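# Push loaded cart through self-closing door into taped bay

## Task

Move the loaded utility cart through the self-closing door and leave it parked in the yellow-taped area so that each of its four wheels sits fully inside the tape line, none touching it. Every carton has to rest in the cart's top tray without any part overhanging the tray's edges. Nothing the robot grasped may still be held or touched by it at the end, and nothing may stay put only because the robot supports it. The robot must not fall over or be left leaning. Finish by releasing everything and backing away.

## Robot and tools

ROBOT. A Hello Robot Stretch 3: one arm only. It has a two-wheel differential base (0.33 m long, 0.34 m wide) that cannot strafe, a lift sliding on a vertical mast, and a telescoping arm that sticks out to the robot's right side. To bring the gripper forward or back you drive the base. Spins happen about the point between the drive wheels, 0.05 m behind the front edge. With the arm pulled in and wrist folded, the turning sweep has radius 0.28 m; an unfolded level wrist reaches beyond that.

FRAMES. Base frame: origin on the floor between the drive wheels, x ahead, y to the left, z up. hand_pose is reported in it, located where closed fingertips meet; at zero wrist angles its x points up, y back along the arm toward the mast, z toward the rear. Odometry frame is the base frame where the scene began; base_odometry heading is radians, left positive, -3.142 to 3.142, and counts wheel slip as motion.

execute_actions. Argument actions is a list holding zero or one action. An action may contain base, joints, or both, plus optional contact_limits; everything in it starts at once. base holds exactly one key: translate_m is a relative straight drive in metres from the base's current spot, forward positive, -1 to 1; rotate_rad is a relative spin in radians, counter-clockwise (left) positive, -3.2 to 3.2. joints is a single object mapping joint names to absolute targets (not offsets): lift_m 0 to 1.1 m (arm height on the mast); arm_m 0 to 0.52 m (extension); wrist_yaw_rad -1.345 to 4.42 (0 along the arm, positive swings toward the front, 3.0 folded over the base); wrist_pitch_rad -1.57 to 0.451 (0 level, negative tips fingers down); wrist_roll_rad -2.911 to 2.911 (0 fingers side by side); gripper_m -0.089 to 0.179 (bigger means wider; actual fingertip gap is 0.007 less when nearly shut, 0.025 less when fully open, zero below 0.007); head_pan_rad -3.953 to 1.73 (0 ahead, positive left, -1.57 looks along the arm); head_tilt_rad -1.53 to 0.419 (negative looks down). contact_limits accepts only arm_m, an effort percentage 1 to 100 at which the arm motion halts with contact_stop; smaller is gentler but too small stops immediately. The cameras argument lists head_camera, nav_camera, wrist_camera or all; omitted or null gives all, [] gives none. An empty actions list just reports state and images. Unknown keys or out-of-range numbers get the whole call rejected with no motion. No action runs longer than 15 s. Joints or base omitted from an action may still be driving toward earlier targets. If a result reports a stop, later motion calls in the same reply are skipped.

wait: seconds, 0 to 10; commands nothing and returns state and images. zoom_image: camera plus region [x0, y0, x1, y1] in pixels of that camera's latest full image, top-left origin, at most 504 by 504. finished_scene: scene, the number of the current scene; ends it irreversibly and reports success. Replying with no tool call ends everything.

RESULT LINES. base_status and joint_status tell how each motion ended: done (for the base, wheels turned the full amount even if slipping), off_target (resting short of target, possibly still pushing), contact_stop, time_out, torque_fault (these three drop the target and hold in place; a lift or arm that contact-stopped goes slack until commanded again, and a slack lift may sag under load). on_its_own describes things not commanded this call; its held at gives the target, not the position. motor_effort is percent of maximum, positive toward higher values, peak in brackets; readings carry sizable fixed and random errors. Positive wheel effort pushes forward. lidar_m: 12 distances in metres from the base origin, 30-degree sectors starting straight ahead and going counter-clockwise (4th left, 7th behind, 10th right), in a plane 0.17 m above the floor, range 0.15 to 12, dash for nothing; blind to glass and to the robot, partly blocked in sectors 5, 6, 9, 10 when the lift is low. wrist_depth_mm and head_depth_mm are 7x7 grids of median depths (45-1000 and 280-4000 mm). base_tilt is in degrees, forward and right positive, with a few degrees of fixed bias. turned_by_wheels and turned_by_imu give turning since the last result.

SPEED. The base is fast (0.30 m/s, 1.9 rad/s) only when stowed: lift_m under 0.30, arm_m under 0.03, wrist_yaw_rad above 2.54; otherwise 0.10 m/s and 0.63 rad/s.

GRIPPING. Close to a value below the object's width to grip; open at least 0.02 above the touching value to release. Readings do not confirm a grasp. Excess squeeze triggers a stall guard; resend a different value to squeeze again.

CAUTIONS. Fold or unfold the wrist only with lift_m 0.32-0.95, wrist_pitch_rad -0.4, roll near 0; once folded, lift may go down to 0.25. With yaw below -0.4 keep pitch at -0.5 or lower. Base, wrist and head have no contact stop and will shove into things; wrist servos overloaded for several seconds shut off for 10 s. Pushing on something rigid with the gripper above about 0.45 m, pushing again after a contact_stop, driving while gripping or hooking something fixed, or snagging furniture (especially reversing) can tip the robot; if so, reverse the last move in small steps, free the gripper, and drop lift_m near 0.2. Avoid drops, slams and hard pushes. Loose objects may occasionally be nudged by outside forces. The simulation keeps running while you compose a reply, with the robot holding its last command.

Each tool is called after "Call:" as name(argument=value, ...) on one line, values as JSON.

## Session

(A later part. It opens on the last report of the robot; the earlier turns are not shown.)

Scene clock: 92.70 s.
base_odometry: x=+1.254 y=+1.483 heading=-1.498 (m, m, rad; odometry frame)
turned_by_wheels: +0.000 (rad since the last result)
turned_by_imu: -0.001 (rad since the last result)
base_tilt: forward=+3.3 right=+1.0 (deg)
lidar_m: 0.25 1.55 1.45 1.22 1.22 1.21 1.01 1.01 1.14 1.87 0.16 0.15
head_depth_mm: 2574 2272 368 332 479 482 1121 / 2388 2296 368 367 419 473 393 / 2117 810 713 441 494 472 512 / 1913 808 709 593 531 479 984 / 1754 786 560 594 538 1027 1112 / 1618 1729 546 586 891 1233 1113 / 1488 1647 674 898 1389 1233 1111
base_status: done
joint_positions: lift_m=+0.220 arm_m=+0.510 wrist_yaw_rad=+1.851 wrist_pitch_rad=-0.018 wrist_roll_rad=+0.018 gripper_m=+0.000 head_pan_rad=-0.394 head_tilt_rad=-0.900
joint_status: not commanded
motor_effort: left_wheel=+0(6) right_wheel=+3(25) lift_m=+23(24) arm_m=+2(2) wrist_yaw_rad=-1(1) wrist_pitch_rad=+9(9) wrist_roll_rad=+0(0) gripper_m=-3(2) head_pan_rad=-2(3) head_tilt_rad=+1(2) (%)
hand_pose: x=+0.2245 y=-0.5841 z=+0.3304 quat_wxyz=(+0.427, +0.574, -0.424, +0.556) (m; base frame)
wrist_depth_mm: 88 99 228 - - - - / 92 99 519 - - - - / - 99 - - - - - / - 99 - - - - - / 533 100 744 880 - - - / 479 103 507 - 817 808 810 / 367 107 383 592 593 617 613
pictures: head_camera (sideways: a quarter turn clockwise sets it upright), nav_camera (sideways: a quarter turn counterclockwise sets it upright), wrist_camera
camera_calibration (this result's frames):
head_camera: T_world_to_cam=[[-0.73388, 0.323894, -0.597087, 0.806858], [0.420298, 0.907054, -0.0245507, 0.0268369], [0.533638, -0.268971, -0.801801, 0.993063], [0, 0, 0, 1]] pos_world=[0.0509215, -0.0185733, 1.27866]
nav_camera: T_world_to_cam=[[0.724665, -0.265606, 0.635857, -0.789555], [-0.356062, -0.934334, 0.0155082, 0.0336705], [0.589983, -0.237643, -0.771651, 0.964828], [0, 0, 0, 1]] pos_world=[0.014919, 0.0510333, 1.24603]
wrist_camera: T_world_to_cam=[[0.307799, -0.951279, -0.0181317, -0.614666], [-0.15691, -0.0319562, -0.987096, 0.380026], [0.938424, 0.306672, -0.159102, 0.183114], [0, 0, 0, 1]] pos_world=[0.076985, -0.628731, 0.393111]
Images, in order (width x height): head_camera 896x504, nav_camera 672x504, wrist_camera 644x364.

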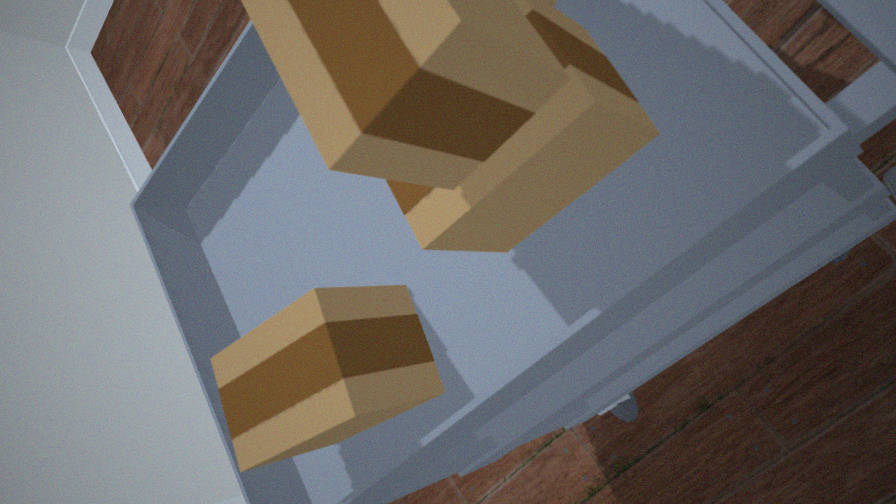

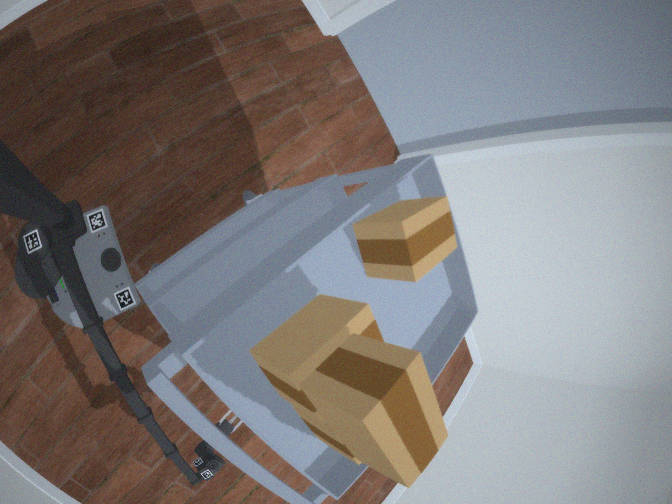

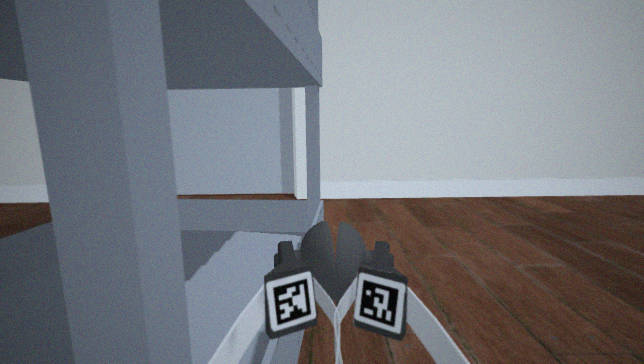

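Call:
execute_actions(actions=[{"base":{"translate_m":-0.16}}], cameras=[])

Call:
execute_actions(actions=[{"joints":{"arm_m":0.455,"gripper_m":0.15}}], cameras=["wrist_camera"])

Call:
execute_actions(actions=[{"base":{"translate_m":0.095}}], cameras=["wrist_camera"])

Scene clock: 100.53 s.
base_odometry: x=+1.242 y=+1.643 heading=-1.498 (m, m, rad; odometry frame)
turned_by_wheels: +0.000 (rad since the last result)
turned_by_imu: -0.001 (rad since the last result)
base_tilt: forward=+3.2 right=+1.0 (deg)
lidar_m: 0.32 1.69 1.39 1.17 1.17 1.02 0.86 0.86 0.97 1.60 0.33 0.23
head_depth_mm: 2614 467 565 612 1337 1245 1124 / 2576 444 495 598 524 1225 1121 / 2331 441 447 561 500 1098 1120 / 1990 454 502 571 532 757 1114 / 1873 852 660 604 851 1180 1116 / 1773 643 674 644 1223 1241 1113 / 1647 658 688 1137 1394 1237 1109
base_status: done
joint_positions: lift_m=+0.220 arm_m=+0.510 wrist_yaw_rad=+1.851 wrist_pitch_rad=-0.018 wrist_roll_rad=+0.018 gripper_m=+0.000 head_pan_rad=-0.394 head_tilt_rad=-0.900
joint_status: not commanded
motor_effort: left_wheel=+1(2) right_wheel=+0(6) lift_m=+24(23) arm_m=+3(3) wrist_yaw_rad=-1(1) wrist_pitch_rad=+9(9) wrist_roll_rad=+0(0) gripper_m=-4(2) head_pan_rad=-2(3) head_tilt_rad=+0(0) (%)
hand_pose: x=+0.2245 y=-0.5841 z=+0.3304 quat_wxyz=(+0.427, +0.574, -0.424, +0.556) (m; base frame)
wrist_depth_mm: 239 235 230 262 - - - / 505 509 521 485 - - - / - - - 820 - - - / - - - 832 - - - / 615 687 742 515 - - - / 502 508 499 - 821 807 816 / 290 286 278 280 589 623 612
pictures: none
No camera images: the call's "cameras" was empty. Leave "cameras" out to get every camera's image.

Scene clock: 102.53 s.
base_odometry: x=+1.242 y=+1.643 heading=-1.498 (m, m, rad; odometry frame)
turned_by_wheels: +0.000 (rad since the last result)
turned_by_imu: +0.000 (rad since the last result)
base_tilt: forward=+3.3 right=+1.0 (deg)
lidar_m: 0.32 1.69 1.40 1.17 1.17 1.02 0.86 0.86 0.97 1.60 0.33 0.23
head_depth_mm: 2621 468 565 611 1336 1247 1123 / 2558 443 495 598 523 1226 1120 / 2332 440 447 560 500 1097 1121 / 1986 454 503 571 530 754 1116 / 1867 853 661 607 847 1180 1116 / 1773 644 674 645 1229 1241 1112 / 1641 659 689 1139 1389 1237 1114
base_status: not commanded
joint_positions: lift_m=+0.220 arm_m=+0.455 wrist_yaw_rad=+1.851 wrist_pitch_rad=-0.018 wrist_roll_rad=+0.018 gripper_m=+0.150 head_pan_rad=-0.394 head_tilt_rad=-0.900
joint_status: all done
motor_effort: left_wheel=-1(0) right_wheel=+0(1) lift_m=+23(23) arm_m=-4(2) wrist_yaw_rad=+0(1) wrist_pitch_rad=+8(9) wrist_roll_rad=+0(0) gripper_m=+1(91) head_pan_rad=-2(2) head_tilt_rad=+0(0) (%)
hand_pose: x=+0.2245 y=-0.5295 z=+0.3304 quat_wxyz=(+0.427, +0.574, -0.424, +0.556) (m; base frame)
wrist_depth_mm: 228 227 228 230 - - - / - 509 513 526 - - - / - - - - - - - / - - - - - - - / - 678 732 729 - - - / 478 - 504 498 809 822 822 / 343 271 381 380 597 621 637
pictures: wrist_camera
camera_calibration (this result's frames):
wrist_camera: T_world_to_cam=[[0.307754, -0.951293, -0.0181316, -0.562742], [-0.156912, -0.0319488, -0.987096, 0.381775], [0.938438, 0.306628, -0.159102, 0.166346], [0, 0, 0, 1]] pos_world=[0.0769863, -0.574141, 0.393111]
Images, in order (width x height): wrist_camera 644x364.

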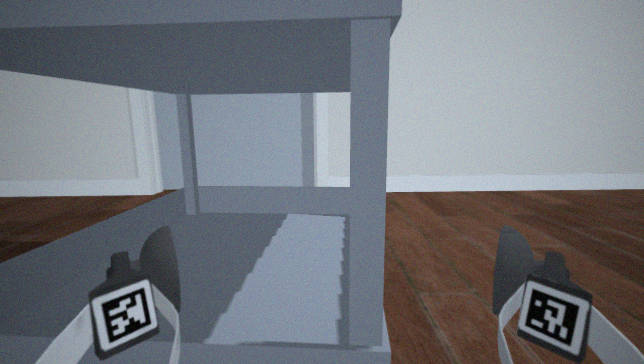

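Scene clock: 104.43 s.
base_odometry: x=+1.249 y=+1.548 heading=-1.498 (m, m, rad; odometry frame)
turned_by_wheels: +0.000 (rad since the last result)
turned_by_imu: +0.000 (rad since the last result)
base_tilt: forward=+3.2 right=+1.1 (deg)
lidar_m: 0.28 1.61 1.43 1.20 1.20 1.13 0.95 0.95 1.07 1.77 0.16 0.15
head_depth_mm: 2611 444 380 507 544 467 1122 / 2464 783 369 418 523 497 1074 / 2191 817 395 451 512 472 1086 / 1943 838 695 530 528 693 1071 / 1834 807 655 605 549 1083 1116 / 1673 641 576 617 1167 1234 1110 / 1557 1609 672 978 1385 1235 1111
base_status: done
joint_positions: lift_m=+0.220 arm_m=+0.455 wrist_yaw_rad=+1.851 wrist_pitch_rad=-0.018 wrist_roll_rad=+0.018 gripper_m=+0.150 head_pan_rad=-0.394 head_tilt_rad=-0.900
joint_status: not commanded
motor_effort: left_wheel=-1(3) right_wheel=-1(3) lift_m=+24(23) arm_m=-4(4) wrist_yaw_rad=+0(0) wrist_pitch_rad=+9(9) wrist_roll_rad=+0(1) gripper_m=+1(1) head_pan_rad=-3(3) head_tilt_rad=+0(1) (%)
hand_pose: x=+0.2245 y=-0.5295 z=+0.3304 quat_wxyz=(+0.427, +0.574, -0.424, +0.556) (m; base frame)
wrist_depth_mm: 225 227 228 131 - - - / - 509 516 136 - - - / - - - 139 - - - / - - - 144 - - - / - 674 728 148 - - - / 477 - 501 153 815 817 809 / 397 367 382 158 617 615 650
pictures: wrist_camera
camera_calibration (this result's frames):
wrist_camera: T_world_to_cam=[[0.307755, -0.951293, -0.0181317, -0.562742], [-0.156912, -0.0319488, -0.987096, 0.381775], [0.938438, 0.306628, -0.159102, 0.166346], [0, 0, 0, 1]] pos_world=[0.0769863, -0.574141, 0.393111]
Images, in order (width x height): wrist_camera 644x364.

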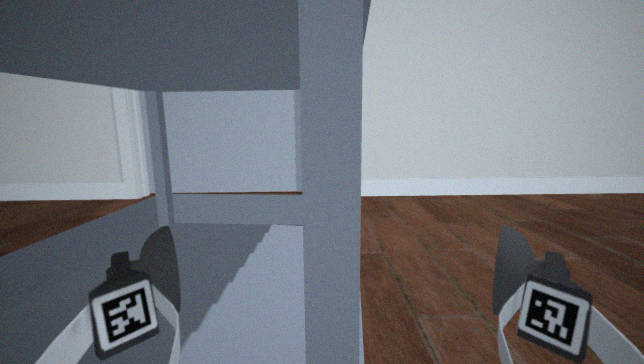

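Grip firmly, turn left, then drive while retracting.

Call:
execute_actions(actions=[{"joints":{"gripper_m":-0.05}}], cameras=[])

Call:
execute_actions(actions=[{"base":{"rotate_rad":0.2}}], cameras=["nav_camera"])

Call:
execute_actions(actions=[{"base":{"rotate_rad":0.2}}], cameras=["nav_camera","wrist_camera"])

Scene clock: 110.07 s.
base_odometry: x=+1.249 y=+1.548 heading=-1.497 (m, m, rad; odometry frame)
turned_by_wheels: +0.001 (rad since the last result)
turned_by_imu: +0.000 (rad since the last result)
base_tilt: forward=+3.2 right=+1.1 (deg)
lidar_m: 0.28 1.61 1.43 1.20 1.20 1.13 0.95 0.95 1.07 1.77 0.16 0.15
head_depth_mm: 2592 445 378 484 543 416 1124 / 2456 769 368 415 522 497 1075 / 2209 819 395 452 512 471 1078 / 1962 835 708 531 530 692 1070 / 1820 810 641 605 550 1093 1111 / 1681 641 575 617 1153 1238 1115 / 1551 1602 678 971 1391 1234 1111
base_status: not commanded
joint_positions: lift_m=+0.220 arm_m=+0.455 wrist_yaw_rad=+1.852 wrist_pitch_rad=-0.018 wrist_roll_rad=+0.018 gripper_m=-0.049 head_pan_rad=-0.394 head_tilt_rad=-0.900
joint_status: all done
motor_effort: left_wheel=+6(6) right_wheel=-14(13) lift_m=+24(23) arm_m=-2(4) wrist_yaw_rad=-2(2) wrist_pitch_rad=+9(9) wrist_roll_rad=+0(0) gripper_m=-29(99) head_pan_rad=-2(3) head_tilt_rad=+1(1) (%)
hand_pose: x=+0.2244 y=-0.5291 z=+0.3304 quat_wxyz=(+0.427, +0.574, -0.423, +0.556) (m; base frame)
wrist_depth_mm: 227 227 229 129 - - - / - 508 520 132 - - - / - - - 136 - - - / - - - 140 - - - / - 682 744 144 - - - / 478 507 504 148 814 806 808 / 391 385 366 154 588 617 615
pictures: none
No camera images: the call's "cameras" was empty. Leave "cameras" out to get every camera's image.

Scene clock: 111.67 s.
base_odometry: x=+1.249 y=+1.548 heading=-1.297 (m, m, rad; odometry frame)
turned_by_wheels: +0.200 (rad since the last result)
turned_by_imu: +0.162 (rad since the last result)
base_tilt: forward=+3.2 right=+1.1 (deg)
lidar_m: 0.32 1.60 1.31 1.20 1.21 1.04 0.95 0.96 1.19 2.40 0.21 0.18
head_depth_mm: 2203 444 398 554 552 1195 1122 / 2031 761 385 462 532 488 1119 / 1822 840 421 473 523 429 1099 / 1718 846 709 571 531 741 1085 / 1628 799 660 605 833 1179 1116 / 1532 642 631 864 1319 1235 1112 / 1493 778 741 1558 1386 1235 1109
base_status: done
joint_positions: lift_m=+0.220 arm_m=+0.455 wrist_yaw_rad=+1.832 wrist_pitch_rad=-0.018 wrist_roll_rad=+0.018 gripper_m=-0.042 head_pan_rad=-0.394 head_tilt_rad=-0.900
joint_status: not commanded
on_its_own: gripper_m is held at -0.043, not at your -0.050, by its stall guard, which is still easing; wrist_yaw_rad is at rest, and its effort (+19) is outside its rest range (-12 to +12)
motor_effort: left_wheel=-1(23) right_wheel=-2(36) lift_m=+24(23) arm_m=-3(4) wrist_yaw_rad=+19(45) wrist_pitch_rad=+9(9) wrist_roll_rad=+0(0) gripper_m=-26(31) head_pan_rad=-2(3) head_tilt_rad=+1(0) (%)
hand_pose: x=+0.2257 y=-0.5341 z=+0.3303 quat_wxyz=(+0.432, +0.570, -0.429, +0.552) (m; base frame)
wrist_depth_mm: 226 227 229 130 - - - / - 515 521 133 - - - / - - - 138 - - - / - - - 142 - - - / - 670 737 145 - - - / 478 504 500 149 - 806 804 / 386 385 374 155 589 620 620
pictures: nav_camera (sideways: a quarter turn counterclockwise sets it upright)
camera_calibration (this result's frames):
nav_camera: T_world_to_cam=[[0.724664, -0.265611, 0.635856, -0.789554], [-0.356069, -0.934331, 0.0155082, 0.0336705], [0.589981, -0.237647, -0.771652, 0.964829], [0, 0, 0, 1]] pos_world=[0.0149193, 0.0510333, 1.24603]
Images, in order (width x height): nav_camera 672x504.

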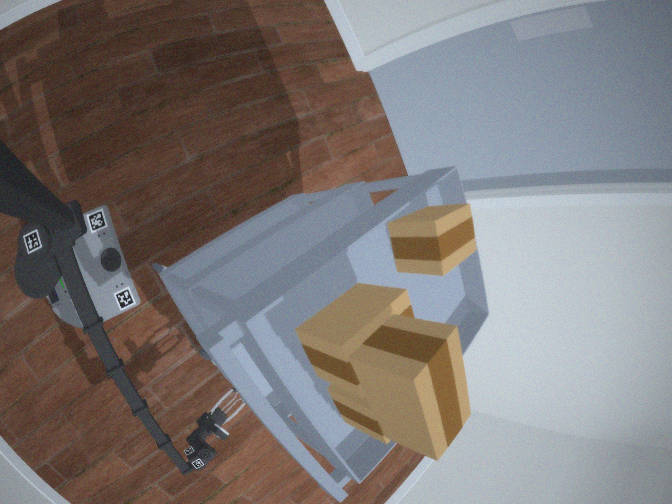

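Scene clock: 113.10 s.
base_odometry: x=+1.249 y=+1.548 heading=-1.097 (m, m, rad; odometry frame)
turned_by_wheels: +0.200 (rad since the last result)
turned_by_imu: +0.148 (rad since the last result)
base_tilt: forward=+3.3 right=+1.1 (deg)
lidar_m: 0.37 1.63 1.24 1.20 1.24 0.99 0.96 0.99 1.35 2.57 0.29 0.23
head_depth_mm: 1872 444 460 587 517 1211 1122 / 1724 442 424 552 490 1134 1126 / 1600 442 448 513 527 799 1119 / 1546 853 566 583 530 727 1097 / 1513 652 687 607 878 1197 1111 / 1534 702 690 1186 1387 1233 1112 / 1476 1551 1812 1585 1392 1236 1106
base_status: done
joint_positions: lift_m=+0.220 arm_m=+0.455 wrist_yaw_rad=+1.840 wrist_pitch_rad=-0.018 wrist_roll_rad=+0.018 gripper_m=-0.035 head_pan_rad=-0.394 head_tilt_rad=-0.900
joint_status: not commanded
on_its_own: gripper_m is held at -0.037, not at your -0.050, by its stall guard, which is still easing
motor_effort: left_wheel=+3(25) right_wheel=-8(33) lift_m=+23(23) arm_m=-2(4) wrist_yaw_rad=+11(72) wrist_pitch_rad=+9(9) wrist_roll_rad=+0(0) gripper_m=-25(31) head_pan_rad=-3(3) head_tilt_rad=+1(0) (%)
hand_pose: x=+0.2252 y=-0.5321 z=+0.3304 quat_wxyz=(+0.430, +0.571, -0.427, +0.554) (m; base frame)
wrist_depth_mm: 226 227 228 134 - - - / - 508 515 138 - - - / - - - 142 - - - / - - - 146 - - - / - 633 742 150 - - - / 455 506 503 154 - 802 809 / 387 385 366 161 561 616 615
pictures: nav_camera (sideways: a quarter turn counterclockwise sets it upright), wrist_camera
camera_calibration (this result's frames):
nav_camera: T_world_to_cam=[[0.724664, -0.265611, 0.635856, -0.789554], [-0.356068, -0.934331, 0.0155082, 0.0336705], [0.589981, -0.237647, -0.771652, 0.964829], [0, 0, 0, 1]] pos_world=[0.0149193, 0.0510333, 1.24603]
wrist_camera: T_world_to_cam=[[0.29753, -0.95454, -0.0181367, -0.564839], [-0.157389, -0.0303032, -0.987072, 0.382746], [0.94165, 0.296538, -0.15925, 0.16039], [0, 0, 0, 1]] pos_world=[0.0772648, -0.575125, 0.393096]
Images, in order (width x height): nav_camera 672x504, wrist_camera 644x364.

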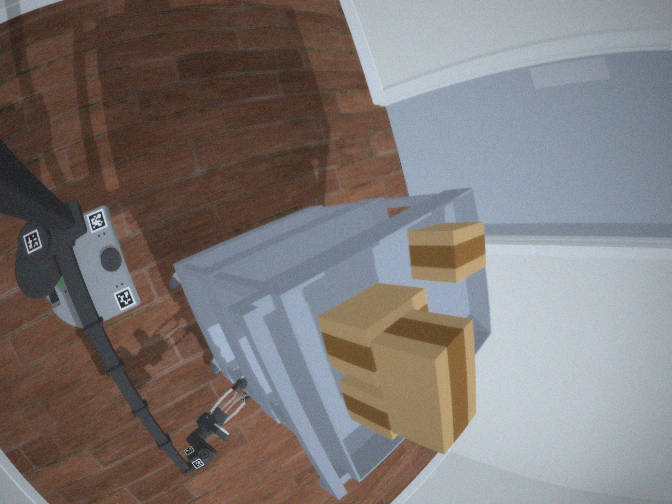

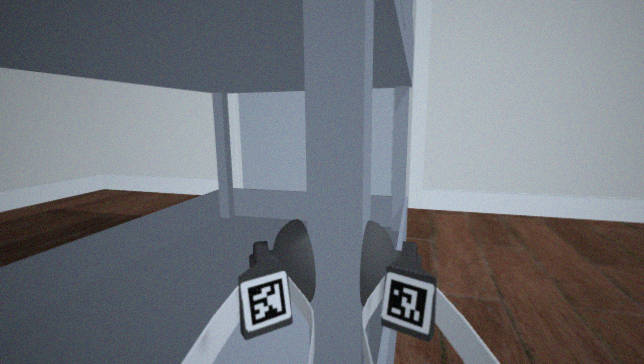

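Call:
execute_actions(actions=[{"base":{"translate_m":0.2},"joints":{"gripper_m":-0.035}}], cameras=["nav_camera","wrist_camera"])

Scene clock: 118.93 s.
base_odometry: x=+1.340 y=+1.370 heading=-1.097 (m, m, rad; odometry frame)
turned_by_wheels: +0.000 (rad since the last result)
turned_by_imu: -0.002 (rad since the last result)
base_tilt: forward=+3.2 right=+1.0 (deg)
lidar_m: 0.29 1.42 1.25 1.20 1.25 1.20 1.16 1.20 1.64 2.57 0.21 0.17
head_depth_mm: 1623 444 398 552 554 1189 1120 / 1546 767 378 462 532 492 1120 / 1428 834 399 461 522 428 1094 / 1359 846 528 556 531 612 1068 / 1359 807 659 607 560 1180 1115 / 1345 640 625 630 1321 1237 1114 / 1283 774 723 1530 1389 1236 1108
base_status: done
joint_positions: lift_m=+0.220 arm_m=+0.455 wrist_yaw_rad=+1.861 wrist_pitch_rad=-0.018 wrist_roll_rad=+0.018 gripper_m=-0.028 head_pan_rad=-0.394 head_tilt_rad=-0.900
joint_status: gripper_m off_target (ended at -0.028, target -0.035)
on_its_own: gripper_m is held at -0.029, not at your -0.035, by its stall guard, which is not easing now
motor_effort: left_wheel=-4(12) right_wheel=+7(27) lift_m=+24(24) arm_m=-3(3) wrist_yaw_rad=-11(22) wrist_pitch_rad=+9(9) wrist_roll_rad=+0(0) gripper_m=-22(66) head_pan_rad=-3(2) head_tilt_rad=+0(0) (%)
hand_pose: x=+0.2238 y=-0.5271 z=+0.3303 quat_wxyz=(+0.424, +0.576, -0.421, +0.558) (m; base frame)
wrist_depth_mm: 227 227 229 131 - - - / - 509 520 136 - - - / - - - 140 - - - / - - - 144 - - - / - 660 731 147 - - - / 479 508 497 151 855 804 794 / 388 382 362 157 587 623 613
pictures: nav_camera (sideways: a quarter turn counterclockwise sets it upright), wrist_camera
camera_calibration (this result's frames):
nav_camera: T_world_to_cam=[[0.724664, -0.265611, 0.635856, -0.789554], [-0.356068, -0.934331, 0.0155082, 0.0336705], [0.589981, -0.237647, -0.771652, 0.964829], [0, 0, 0, 1]] pos_world=[0.0149193, 0.0510333, 1.24603]
wrist_camera: T_world_to_cam=[[0.316962, -0.948264, -0.0181506, -0.560651], [-0.157019, -0.0335918, -0.987024, 0.380764], [0.93535, 0.3157, -0.159542, 0.171859], [0, 0, 0, 1]] pos_world=[0.0767436, -0.57311, 0.393066]
Images, in order (width x height): nav_camera 672x504, wrist_camera 644x364.

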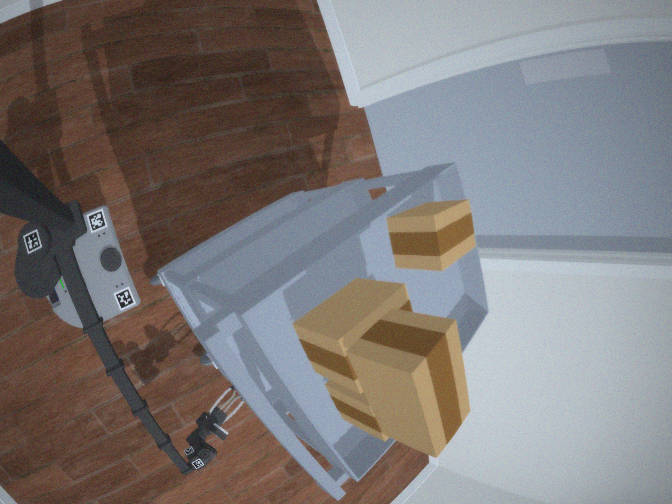

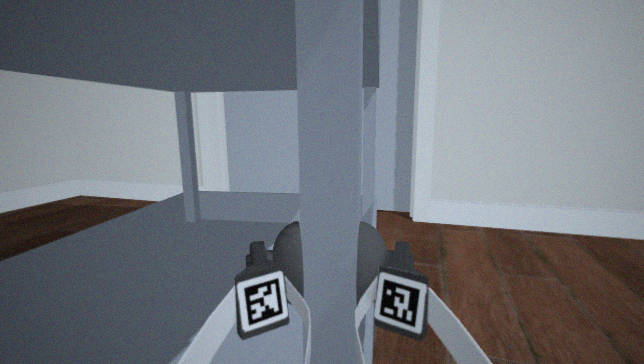

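Working. Continue with retraction.

Call:
execute_actions(actions=[{"base":{"translate_m":0.15},"joints":{"arm_m":0.40}}], cameras=["wrist_camera"])

Call:
execute_actions(actions=[{"base":{"translate_m":0.15},"joints":{"arm_m":0.31,"wrist_yaw_rad":1.8,"head_pan_rad":-0.1}}], cameras=["nav_camera","wrist_camera"])

Scene clock: 124.23 s.
base_odometry: x=+1.408 y=+1.237 heading=-1.098 (m, m, rad; odometry frame)
turned_by_wheels: +0.000 (rad since the last result)
turned_by_imu: -0.002 (rad since the last result)
base_tilt: forward=+3.3 right=+1.0 (deg)
lidar_m: 0.15 1.26 1.25 1.20 1.25 1.36 1.30 1.35 1.84 2.57 0.21 0.15
head_depth_mm: 1442 445 398 545 553 1190 1124 / 1365 444 377 456 532 448 1126 / 1299 794 366 398 513 488 1079 / 1219 834 376 433 504 477 551 / 1241 822 692 524 529 486 1103 / 1198 785 605 604 548 1215 1111 / 1149 640 573 627 1357 1232 1111
base_status: done
joint_positions: lift_m=+0.220 arm_m=+0.400 wrist_yaw_rad=+1.863 wrist_pitch_rad=-0.018 wrist_roll_rad=+0.018 gripper_m=-0.028 head_pan_rad=-0.394 head_tilt_rad=-0.900
joint_status: all done
on_its_own: gripper_m is held at -0.029, not at your -0.035, by its stall guard, which is not easing now; wrist_yaw_rad is at rest, and its effort (-13) is outside its rest range (-12 to +12)
motor_effort: left_wheel=-4(14) right_wheel=+7(25) lift_m=+24(23) arm_m=-3(13) wrist_yaw_rad=-13(56) wrist_pitch_rad=+9(9) wrist_roll_rad=+0(0) gripper_m=-22(26) head_pan_rad=-3(3) head_tilt_rad=+0(0) (%)
hand_pose: x=+0.2236 y=-0.4715 z=+0.3302 quat_wxyz=(+0.424, +0.576, -0.420, +0.559) (m; base frame)
wrist_depth_mm: 226 227 229 131 - - 939 / - 514 526 135 - - 957 / - - - 139 - - 980 / - - - 143 - - - / - 677 740 146 - - 999 / 482 508 504 149 835 819 813 / 386 384 366 156 586 619 614
pictures: wrist_camera
camera_calibration (this result's frames):
wrist_camera: T_world_to_cam=[[0.319239, -0.9475, -0.0181599, -0.508033], [-0.157219, -0.0340551, -0.986976, 0.382337], [0.934542, 0.317937, -0.159837, 0.155806], [0, 0, 0, 1]] pos_world=[0.0766881, -0.517877, 0.393035]
Images, in order (width x height): wrist_camera 644x364.

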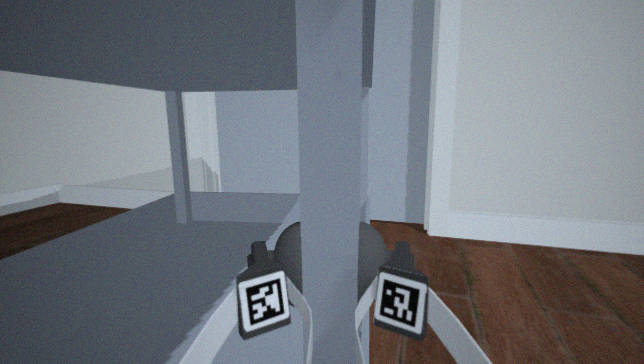

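Scene clock: 126.83 s.
base_odometry: x=+1.477 y=+1.103 heading=-1.098 (m, m, rad; odometry frame)
turned_by_wheels: +0.000 (rad since the last result)
turned_by_imu: -0.001 (rad since the last result)
base_tilt: forward=+3.2 right=+1.0 (deg)
lidar_m: - 1.12 1.25 1.20 1.25 1.51 1.45 1.51 2.05 2.57 0.23 0.15
head_depth_mm: 1043 1153 368 374 511 459 1108 / 1089 813 367 349 506 489 1080 / 1073 820 366 334 443 480 674 / 1053 807 389 423 450 470 435 / 1037 761 609 593 528 470 389 / 1021 641 588 605 538 1198 1112 / 1009 1096 1278 1544 1395 1237 1109
base_status: done
joint_positions: lift_m=+0.220 arm_m=+0.310 wrist_yaw_rad=+1.817 wrist_pitch_rad=-0.019 wrist_roll_rad=+0.018 gripper_m=-0.028 head_pan_rad=-0.107 head_tilt_rad=-0.900
joint_status: all done
on_its_own: gripper_m is held at -0.029, not at your -0.035, by its stall guard, which is not easing now; wrist_yaw_rad is at rest, and its effort (-18) is outside its rest range (-12 to +12)
motor_effort: left_wheel=-4(11) right_wheel=+7(27) lift_m=+24(23) arm_m=-3(12) wrist_yaw_rad=-18(52) wrist_pitch_rad=+9(9) wrist_roll_rad=+0(0) gripper_m=-22(28) head_pan_rad=+3(20) head_tilt_rad=+1(0) (%)
hand_pose: x=+0.2267 y=-0.3928 z=+0.3301 quat_wxyz=(+0.437, +0.567, -0.433, +0.548) (m; base frame)
wrist_depth_mm: 227 228 229 129 - 871 824 / - 516 520 133 - 900 833 / - - - 137 - 908 868 / - - - 141 - 949 882 / - 675 729 145 - 944 898 / 482 503 498 148 866 808 803 / 387 385 364 155 588 620 616
pictures: nav_camera (sideways: a quarter turn counterclockwise sets it upright), wrist_camera
camera_calibration (this result's frames):
nav_camera: T_world_to_cam=[[0.770181, -0.0500763, 0.635856, -0.789832], [-0.0776183, -0.996863, 0.0155082, 0.031972], [0.633085, -0.0612982, -0.771652, 0.964566], [0, 0, 0, 1]] pos_world=[0.00014325, 0.051446, 1.24603]
wrist_camera: T_world_to_cam=[[0.275491, -0.961132, -0.0181822, -0.429887], [-0.159272, -0.0269835, -0.986866, 0.388537], [0.948017, 0.274769, -0.160515, 0.108076], [0, 0, 0, 1]] pos_world=[0.0778551, -0.43239, 0.392965]
Images, in order (width x height): nav_camera 672x504, wrist_camera 644x364.

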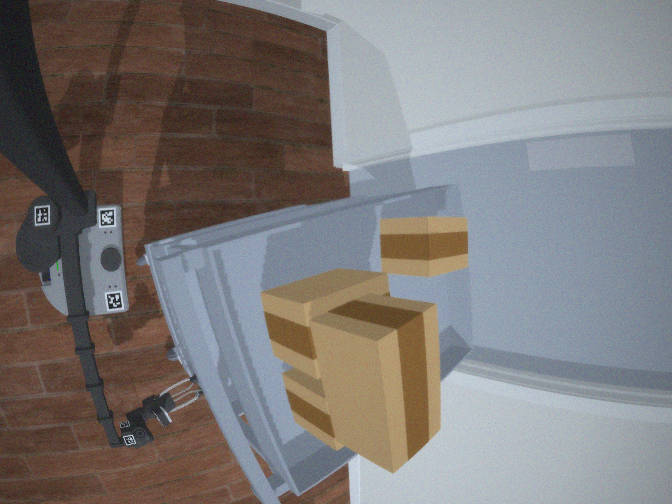

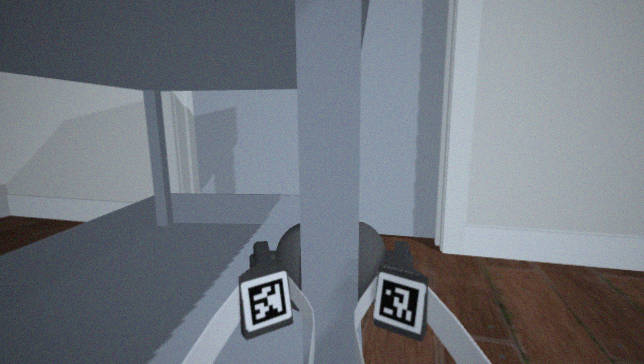

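Call:
execute_actions(actions=[{"base":{"translate_m":0.05},"joints":{"arm_m":0.19,"wrist_yaw_rad":1.68}}], cameras=[])

Call:
execute_actions(actions=[{"base":{"translate_m":0.05},"joints":{"arm_m":0.09,"wrist_yaw_rad":1.55,"head_pan_rad":0}}], cameras=["nav_camera","wrist_camera"])

Scene clock: 133.07 s.
base_odometry: x=+1.499 y=+1.059 heading=-1.098 (m, m, rad; odometry frame)
turned_by_wheels: +0.000 (rad since the last result)
turned_by_imu: -0.001 (rad since the last result)
base_tilt: forward=+3.3 right=+1.0 (deg)
lidar_m: 0.17 0.17 1.25 1.20 1.24 1.56 1.50 1.56 2.13 2.57 0.28 0.19
head_depth_mm: 1015 1149 369 454 532 586 1137 / 1040 1140 367 409 514 447 1122 / 1020 821 366 387 519 428 1089 / 1012 816 365 369 489 452 1074 / 988 806 364 351 461 477 933 / 975 660 577 569 518 469 505 / 959 658 614 602 518 452 385
base_status: done
joint_positions: lift_m=+0.220 arm_m=+0.190 wrist_yaw_rad=+1.662 wrist_pitch_rad=-0.020 wrist_roll_rad=+0.018 gripper_m=-0.028 head_pan_rad=-0.107 head_tilt_rad=-0.900
joint_status: all done
on_its_own: gripper_m is held at -0.029, not at your -0.035, by its stall guard, which is not easing now; wrist_yaw_rad is at rest, and its effort (+19) is outside its rest range (-12 to +12)
motor_effort: left_wheel=-2(10) right_wheel=+0(20) lift_m=+23(23) arm_m=-5(16) wrist_yaw_rad=+19(51) wrist_pitch_rad=+10(10) wrist_roll_rad=+0(0) gripper_m=-22(29) head_pan_rad=+3(2) head_tilt_rad=+0(0) (%)
hand_pose: x=+0.2333 y=-0.3121 z=+0.3299 quat_wxyz=(+0.478, +0.532, -0.475, +0.513) (m; base frame)
wrist_depth_mm: 228 227 230 132 964 869 850 / 518 519 528 136 993 881 874 / - - - 140 - 912 896 / - - - 144 - 940 913 / 632 722 736 148 984 944 938 / 500 504 500 151 - 809 814 / 387 382 372 159 587 614 615
pictures: none
No camera images: the call's "cameras" was empty. Leave "cameras" out to get every camera's image.

Scene clock: 135.03 s.
base_odometry: x=+1.522 y=+1.014 heading=-1.098 (m, m, rad; odometry frame)
turned_by_wheels: +0.000 (rad since the last result)
turned_by_imu: +0.000 (rad since the last result)
base_tilt: forward=+3.4 right=+1.0 (deg)
lidar_m: 0.20 0.20 0.25 1.20 1.25 1.62 1.55 1.61 2.20 2.56 0.31 0.21
head_depth_mm: 966 1132 648 588 534 488 1126 / 959 813 367 409 515 469 1108 / 952 829 366 401 512 443 1087 / 947 816 365 392 520 427 1070 / 940 804 364 384 502 423 1065 / 938 643 363 376 500 440 1064 / 931 681 657 602 528 448 1083
base_status: done
joint_positions: lift_m=+0.220 arm_m=+0.090 wrist_yaw_rad=+1.528 wrist_pitch_rad=-0.020 wrist_roll_rad=+0.018 gripper_m=-0.028 head_pan_rad=-0.007 head_tilt_rad=-0.900
joint_status: wrist_yaw_rad off_target (ended at +1.528, target +1.550); the others done
on_its_own: gripper_m is held at -0.029, not at your -0.035, by its stall guard, which is not easing now; wrist_yaw_rad is at rest, and its effort (+24) is outside its rest range (-12 to +12)
motor_effort: left_wheel=-3(9) right_wheel=+0(18) lift_m=+23(24) arm_m=-6(9) wrist_yaw_rad=+24(43) wrist_pitch_rad=+10(10) wrist_roll_rad=+0(0) gripper_m=-22(27) head_pan_rad=+2(9) head_tilt_rad=+0(0) (%)
hand_pose: x=+0.2341 y=-0.2464 z=+0.3298 quat_wxyz=(+0.511, +0.499, -0.510, +0.480) (m; base frame)
wrist_depth_mm: 228 229 230 134 883 864 888 / 525 527 529 139 942 906 920 / 877 972 - 143 945 931 922 / 913 997 - 147 967 940 961 / 677 741 730 151 973 973 965 / 506 503 500 154 - 823 807 / 386 385 371 162 595 616 618
pictures: nav_camera (sideways: a quarter turn counterclockwise sets it upright), wrist_camera
camera_calibration (this result's frames):
nav_camera: T_world_to_cam=[[0.771333, 0.0270696, 0.635856, -0.789839], [0.0222972, -0.999631, 0.0155082, 0.0313625], [0.636042, 0.00221585, -0.771652, 0.964548], [0, 0, 0, 1]] pos_world=[-0.0049634, 0.0505942, 1.24603]
wrist_camera: T_world_to_cam=[[-0.0101314, -0.999783, -0.0182064, -0.233878], [-0.161311, 0.019603, -0.986709, 0.405331], [0.986852, -0.00705989, -0.161474, -0.0174597], [0, 0, 0, 1]] pos_world=[0.0802448, -0.241897, 0.392866]
Images, in order (width x height): nav_camera 672x504, wrist_camera 644x364.

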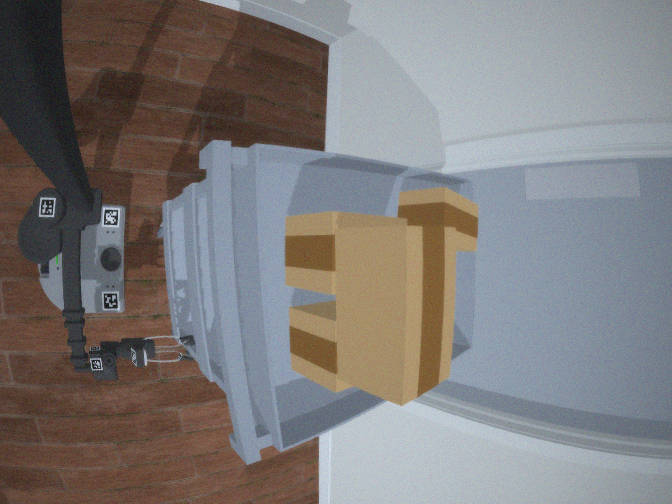

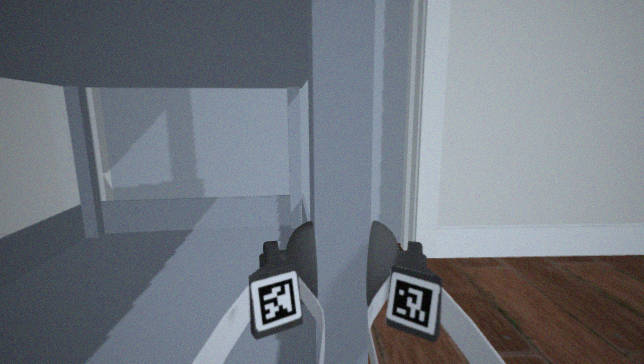

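Call:
execute_actions(actions=[{"joints":{"arm_m":0.0,"wrist_yaw_rad":1.52}}], cameras=["wrist_camera"])

Call:
execute_actions(actions=[{"base":{"translate_m":0.15}}], cameras=["nav_camera","wrist_camera"])

Scene clock: 139.57 s.
base_odometry: x=+1.522 y=+1.014 heading=-1.098 (m, m, rad; odometry frame)
turned_by_wheels: +0.000 (rad since the last result)
turned_by_imu: -0.001 (rad since the last result)
base_tilt: forward=+3.3 right=+1.0 (deg)
lidar_m: 0.22 0.24 0.33 1.20 1.25 1.62 1.55 1.61 2.20 2.57 1.39 0.23
head_depth_mm: 963 1134 1325 1499 503 446 1119 / 956 1049 685 597 533 503 1122 / 951 820 539 481 524 501 1111 / 946 817 375 432 521 500 1087 / 941 815 374 433 529 497 1084 / 937 660 373 435 519 496 1078 / 933 639 372 436 518 492 1096
base_status: not commanded
joint_positions: lift_m=+0.220 arm_m=+0.000 wrist_yaw_rad=+1.504 wrist_pitch_rad=-0.021 wrist_roll_rad=+0.018 gripper_m=-0.028 head_pan_rad=-0.007 head_tilt_rad=-0.900
joint_status: all done
on_its_own: gripper_m is held at -0.029, not at your -0.035, by its stall guard, which is not easing now; wrist_yaw_rad is at rest, and its effort (+18) is outside its rest range (-12 to +12)
motor_effort: left_wheel=-3(5) right_wheel=-1(7) lift_m=+23(24) arm_m=-6(10) wrist_yaw_rad=+18(53) wrist_pitch_rad=+10(10) wrist_roll_rad=+0(0) gripper_m=-22(26) head_pan_rad=+2(2) head_tilt_rad=+2(1) (%)
hand_pose: x=+0.2337 y=-0.1626 z=+0.3297 quat_wxyz=(+0.517, +0.492, -0.516, +0.473) (m; base frame)
wrist_depth_mm: 230 230 229 134 954 886 890 / 833 527 533 138 968 899 947 / 884 962 999 142 995 938 949 / 891 905 - 147 - 959 996 / 624 707 743 150 - 979 986 / 494 504 503 154 - 813 805 / 383 385 372 161 596 620 622
pictures: wrist_camera
camera_calibration (this result's frames):
wrist_camera: T_world_to_cam=[[-0.0344574, -0.99924, -0.0182207, -0.144289], [-0.161167, 0.0235487, -0.986646, 0.40412], [0.986325, -0.0310607, -0.161856, -0.0201858], [0, 0, 0, 1]] pos_world=[0.0800687, -0.154322, 0.392827]
Images, in order (width x height): wrist_camera 644x364.

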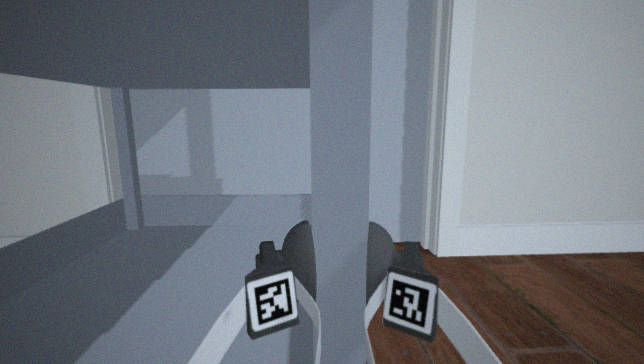

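Scene clock: 142.10 s.
base_odometry: x=+1.590 y=+0.880 heading=-1.098 (m, m, rad; odometry frame)
turned_by_wheels: +0.000 (rad since the last result)
turned_by_imu: +0.000 (rad since the last result)
base_tilt: forward=+3.2 right=+1.1 (deg)
lidar_m: 0.21 0.21 0.28 1.20 1.25 1.70 1.70 1.77 2.40 2.57 1.18 0.22
head_depth_mm: 821 963 1170 1382 1361 451 1122 / 814 960 1096 585 524 496 1126 / 810 832 694 597 526 473 1088 / 806 825 365 421 512 461 1085 / 802 818 364 401 510 441 1069 / 798 801 363 394 510 425 1046 / 794 658 362 388 500 420 1065
base_status: done
joint_positions: lift_m=+0.220 arm_m=+0.000 wrist_yaw_rad=+1.532 wrist_pitch_rad=-0.021 wrist_roll_rad=+0.018 gripper_m=-0.028 head_pan_rad=-0.007 head_tilt_rad=-0.900
joint_status: not commanded
on_its_own: gripper_m is held at -0.029, not at your -0.035, by its stall guard, which is not easing now; wrist_yaw_rad is at rest, and its effort (-13) is outside its rest range (-12 to +12)
motor_effort: left_wheel=+0(2) right_wheel=+2(16) lift_m=+24(23) arm_m=-3(6) wrist_yaw_rad=-13(30) wrist_pitch_rad=+10(10) wrist_roll_rad=+0(0) gripper_m=-21(23) head_pan_rad=+3(2) head_tilt_rad=+1(0) (%)
hand_pose: x=+0.2341 y=-0.1550 z=+0.3297 quat_wxyz=(+0.511, +0.500, -0.509, +0.481) (m; base frame)
wrist_depth_mm: 229 229 231 133 790 723 717 / 527 525 530 137 813 738 740 / 734 830 829 141 842 765 765 / 754 828 842 145 867 792 781 / 648 726 728 149 906 809 814 / 505 499 501 153 868 803 815 / 381 382 362 160 592 620 617
pictures: nav_camera (sideways: a quarter turn counterclockwise sets it upright), wrist_camera
camera_calibration (this result's frames):
nav_camera: T_world_to_cam=[[0.771332, 0.0270969, 0.635856, -0.789839], [0.0223326, -0.99963, 0.0155082, 0.0313623], [0.636041, 0.00223838, -0.771652, 0.964548], [0, 0, 0, 1]] pos_world=[-0.0049652, 0.0505938, 1.24603]
wrist_camera: T_world_to_cam=[[-0.00590713, -0.999816, -0.0182278, -0.143528], [-0.161862, 0.0189437, -0.986632, 0.403426], [0.986796, -0.00287777, -0.161944, -0.016048], [0, 0, 0, 1]] pos_world=[0.0802876, -0.15119, 0.392818]
Images, in order (width x height): nav_camera 672x504, wrist_camera 644x364.

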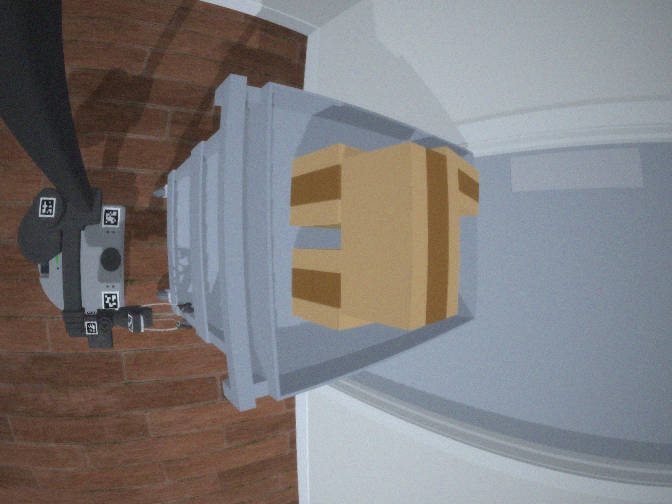

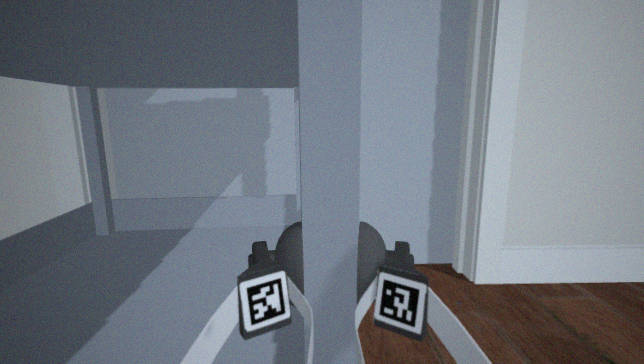

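Call:
execute_actions(actions=[{"base":{"translate_m":-0.25},"joints":{"wrist_yaw_rad":1.45}}], cameras=["nav_camera","wrist_camera"])

Scene clock: 155.37 s.
base_odometry: x=+1.477 y=+1.103 heading=-1.098 (m, m, rad; odometry frame)
turned_by_wheels: +0.000 (rad since the last result)
turned_by_imu: -0.002 (rad since the last result)
base_tilt: forward=+3.3 right=+1.0 (deg)
lidar_m: 0.24 0.26 0.39 1.20 1.25 1.51 1.45 1.51 2.05 2.57 1.53 0.24
head_depth_mm: 1062 1215 1418 1587 527 1189 1123 / 1054 821 697 603 532 510 1121 / 1046 827 541 497 530 705 1105 / 1037 812 381 454 528 720 1100 / 1033 700 383 460 529 738 1098 / 1011 642 382 465 538 768 1112 / 1025 435 388 471 505 791 1108
base_status: done
joint_positions: lift_m=+0.220 arm_m=+0.000 wrist_yaw_rad=+1.519 wrist_pitch_rad=-0.021 wrist_roll_rad=+0.018 gripper_m=-0.028 head_pan_rad=-0.007 head_tilt_rad=-0.900
joint_status: wrist_yaw_rad off_target (ended at +1.519, target +1.450)
on_its_own: wrist_yaw_rad is held at +1.500, not at your +1.450, by its stall guard, which is not easing now; gripper_m is held at -0.029, not at your -0.035, by its stall guard, which is not easing now; wrist_yaw_rad is at rest, and its effort (-20) is outside its rest range (-12 to +12)
motor_effort: left_wheel=+0(3) right_wheel=-6(15) lift_m=+23(23) arm_m=+2(3) wrist_yaw_rad=-20(54) wrist_pitch_rad=+11(10) wrist_roll_rad=+0(0) gripper_m=-23(26) head_pan_rad=+3(2) head_tilt_rad=+0(1) (%)
hand_pose: x=+0.2340 y=-0.1581 z=+0.3297 quat_wxyz=(+0.514, +0.496, -0.512, +0.477) (m; base frame)
wrist_depth_mm: 229 229 231 135 - 967 - / 976 530 532 139 - - - / 985 987 - 143 - - - / - - - 147 - - - / - 669 725 151 - - - / 476 504 504 155 871 808 813 / 384 384 361 162 590 621 610
pictures: nav_camera (sideways: a quarter turn counterclockwise sets it upright), wrist_camera
camera_calibration (this result's frames):
nav_camera: T_world_to_cam=[[0.771331, 0.0271053, 0.635856, -0.789839], [0.0223435, -0.99963, 0.0155082, 0.0313622], [0.636041, 0.0022453, -0.771652, 0.964548], [0, 0, 0, 1]] pos_world=[-0.00496575, 0.0505937, 1.24603]
wrist_camera: T_world_to_cam=[[-0.018993, -0.999653, -0.0182394, -0.143535], [-0.16176, 0.0210747, -0.986605, 0.403723], [0.986647, -0.0157882, -0.162104, -0.017863], [0, 0, 0, 1]] pos_world=[0.0802045, -0.152276, 0.392801]
Images, in order (width x height): nav_camera 672x504, wrist_camera 644x364.

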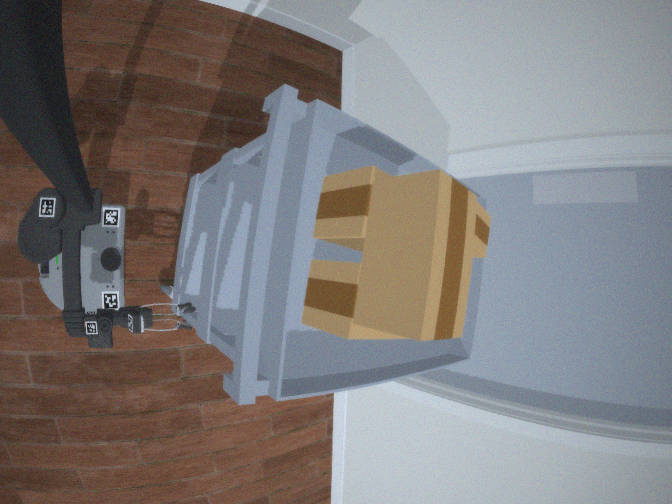

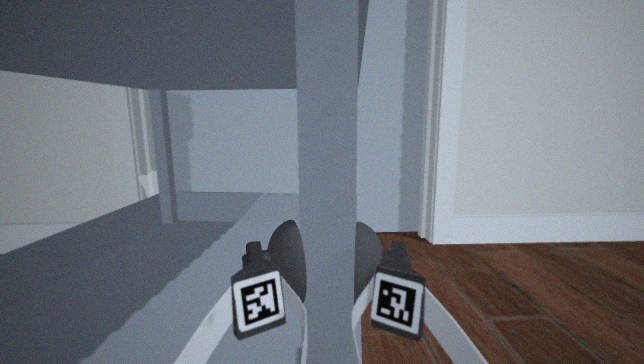

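Call:
execute_actions(actions=[{"base":{"translate_m":-0.15},"joints":{"wrist_yaw_rad":1.38,"arm_m":0.03}}], cameras=["nav_camera"])

Call:
execute_actions(actions=[{"base":{"translate_m":0.3}}], cameras=["nav_camera","wrist_camera"])

Scene clock: 162.47 s.
base_odometry: x=+1.408 y=+1.237 heading=-1.098 (m, m, rad; odometry frame)
turned_by_wheels: +0.000 (rad since the last result)
turned_by_imu: -0.001 (rad since the last result)
base_tilt: forward=+3.4 right=+1.0 (deg)
lidar_m: 0.25 0.28 1.25 1.20 1.24 1.36 1.31 1.35 1.84 2.57 0.31 0.25
head_depth_mm: 1181 820 699 611 533 638 1121 / 1198 811 386 465 533 708 1118 / 1185 818 386 466 516 783 1102 / 1183 665 393 494 513 787 1097 / 1154 439 394 488 496 805 1119 / 1166 726 411 521 494 817 1113 / 1164 1322 664 590 467 1215 1109
base_status: done
joint_positions: lift_m=+0.220 arm_m=+0.030 wrist_yaw_rad=+1.373 wrist_pitch_rad=-0.021 wrist_roll_rad=+0.018 gripper_m=-0.028 head_pan_rad=-0.007 head_tilt_rad=-0.900
joint_status: all done
on_its_own: gripper_m is held at -0.029, not at your -0.035, by its stall guard, which is not easing now
motor_effort: left_wheel=-2(2) right_wheel=-3(23) lift_m=+23(24) arm_m=+1(12) wrist_yaw_rad=+7(88) wrist_pitch_rad=+11(11) wrist_roll_rad=+0(0) gripper_m=-21(29) head_pan_rad=+2(3) head_tilt_rad=+1(1) (%)
hand_pose: x=+0.2293 y=-0.2250 z=+0.3296 quat_wxyz=(+0.547, +0.458, -0.547, +0.438) (m; base frame)
wrist_depth_mm: 229 229 232 134 - - - / 995 531 535 137 - - - / - - - 142 - - - / - - - 146 - - - / 617 696 724 150 - - - / 496 500 495 154 867 809 818 / 386 381 363 162 591 620 615
pictures: nav_camera (sideways: a quarter turn counterclockwise sets it upright)
camera_calibration (this result's frames):
nav_camera: T_world_to_cam=[[0.771331, 0.0271133, 0.635856, -0.789839], [0.0223539, -0.99963, 0.0155082, 0.0313622], [0.636041, 0.00225187, -0.771652, 0.964548], [0, 0, 0, 1]] pos_world=[-0.00496627, 0.0505936, 1.24603]
Images, in order (width x height): nav_camera 672x504.

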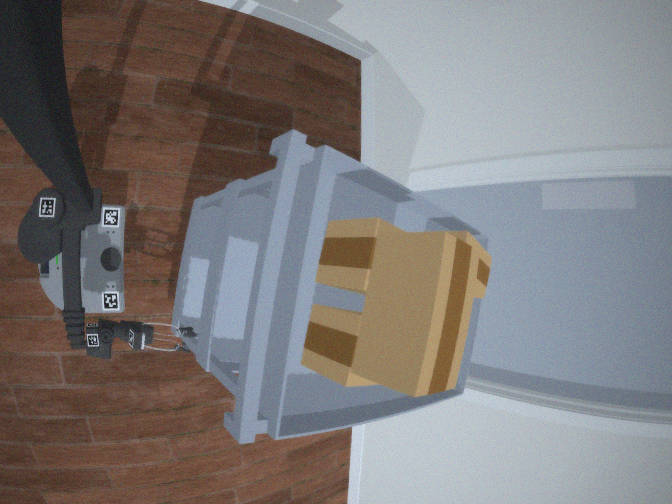

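Scene clock: 166.50 s.
base_odometry: x=+1.545 y=+0.969 heading=-1.098 (m, m, rad; odometry frame)
turned_by_wheels: +0.000 (rad since the last result)
turned_by_imu: -0.001 (rad since the last result)
base_tilt: forward=+3.2 right=+1.1 (deg)
lidar_m: 0.19 0.20 0.25 1.20 1.25 1.66 1.60 1.66 2.27 2.57 0.31 0.21
head_depth_mm: 915 1077 1197 587 534 490 1127 / 911 994 367 439 523 464 1122 / 905 828 366 399 512 442 1087 / 900 813 365 390 521 424 1073 / 897 806 364 382 501 425 1070 / 888 660 363 374 493 437 1016 / 883 639 392 567 518 449 1079
base_status: done
joint_positions: lift_m=+0.220 arm_m=+0.030 wrist_yaw_rad=+1.357 wrist_pitch_rad=-0.021 wrist_roll_rad=+0.018 gripper_m=-0.028 head_pan_rad=-0.007 head_tilt_rad=-0.900
joint_status: not commanded
on_its_own: gripper_m is held at -0.029, not at your -0.035, by its stall guard, which is not easing now; wrist_yaw_rad is at rest, and its effort (+25) is outside its rest range (-12 to +12)
motor_effort: left_wheel=-3(5) right_wheel=+6(16) lift_m=+24(24) arm_m=-1(2) wrist_yaw_rad=+25(32) wrist_pitch_rad=+10(11) wrist_roll_rad=+0(0) gripper_m=-23(26) head_pan_rad=+3(2) head_tilt_rad=+1(1) (%)
hand_pose: x=+0.2285 y=-0.2292 z=+0.3297 quat_wxyz=(+0.551, +0.453, -0.550, +0.434) (m; base frame)
wrist_depth_mm: 230 230 230 139 878 917 987 / 524 527 532 143 899 963 - / 824 860 897 148 935 980 - / 849 885 904 152 965 - - / 651 680 725 156 986 - - / 506 497 500 159 - 814 806 / 384 381 381 167 583 611 621
pictures: nav_camera (sideways: a quarter turn counterclockwise sets it upright), wrist_camera
camera_calibration (this result's frames):
nav_camera: T_world_to_cam=[[0.771331, 0.0271175, 0.635856, -0.789839], [0.0223594, -0.99963, 0.0155082, 0.0313621], [0.636041, 0.0022554, -0.771652, 0.964548], [0, 0, 0, 1]] pos_world=[-0.00496655, 0.0505936, 1.24603]
wrist_camera: T_world_to_cam=[[-0.179744, -0.983545, -0.0182299, -0.174288], [-0.156065, 0.0468083, -0.986637, 0.408986], [0.971255, -0.174497, -0.16191, -0.0465096], [0, 0, 0, 1]] pos_world=[0.0776739, -0.19868, 0.392813]
Images, in order (width x height): nav_camera 672x504, wrist_camera 644x364.

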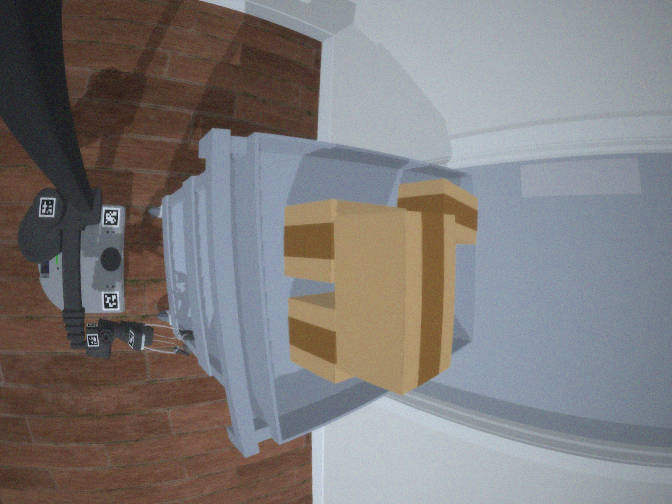

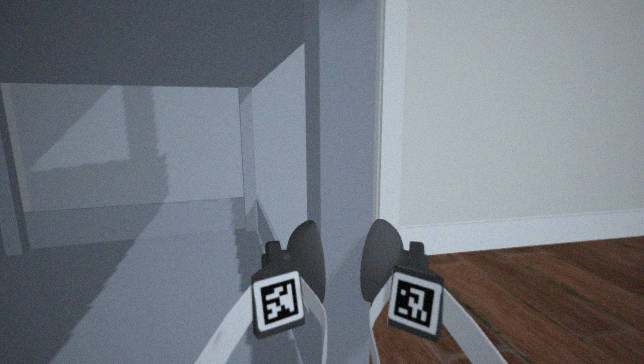

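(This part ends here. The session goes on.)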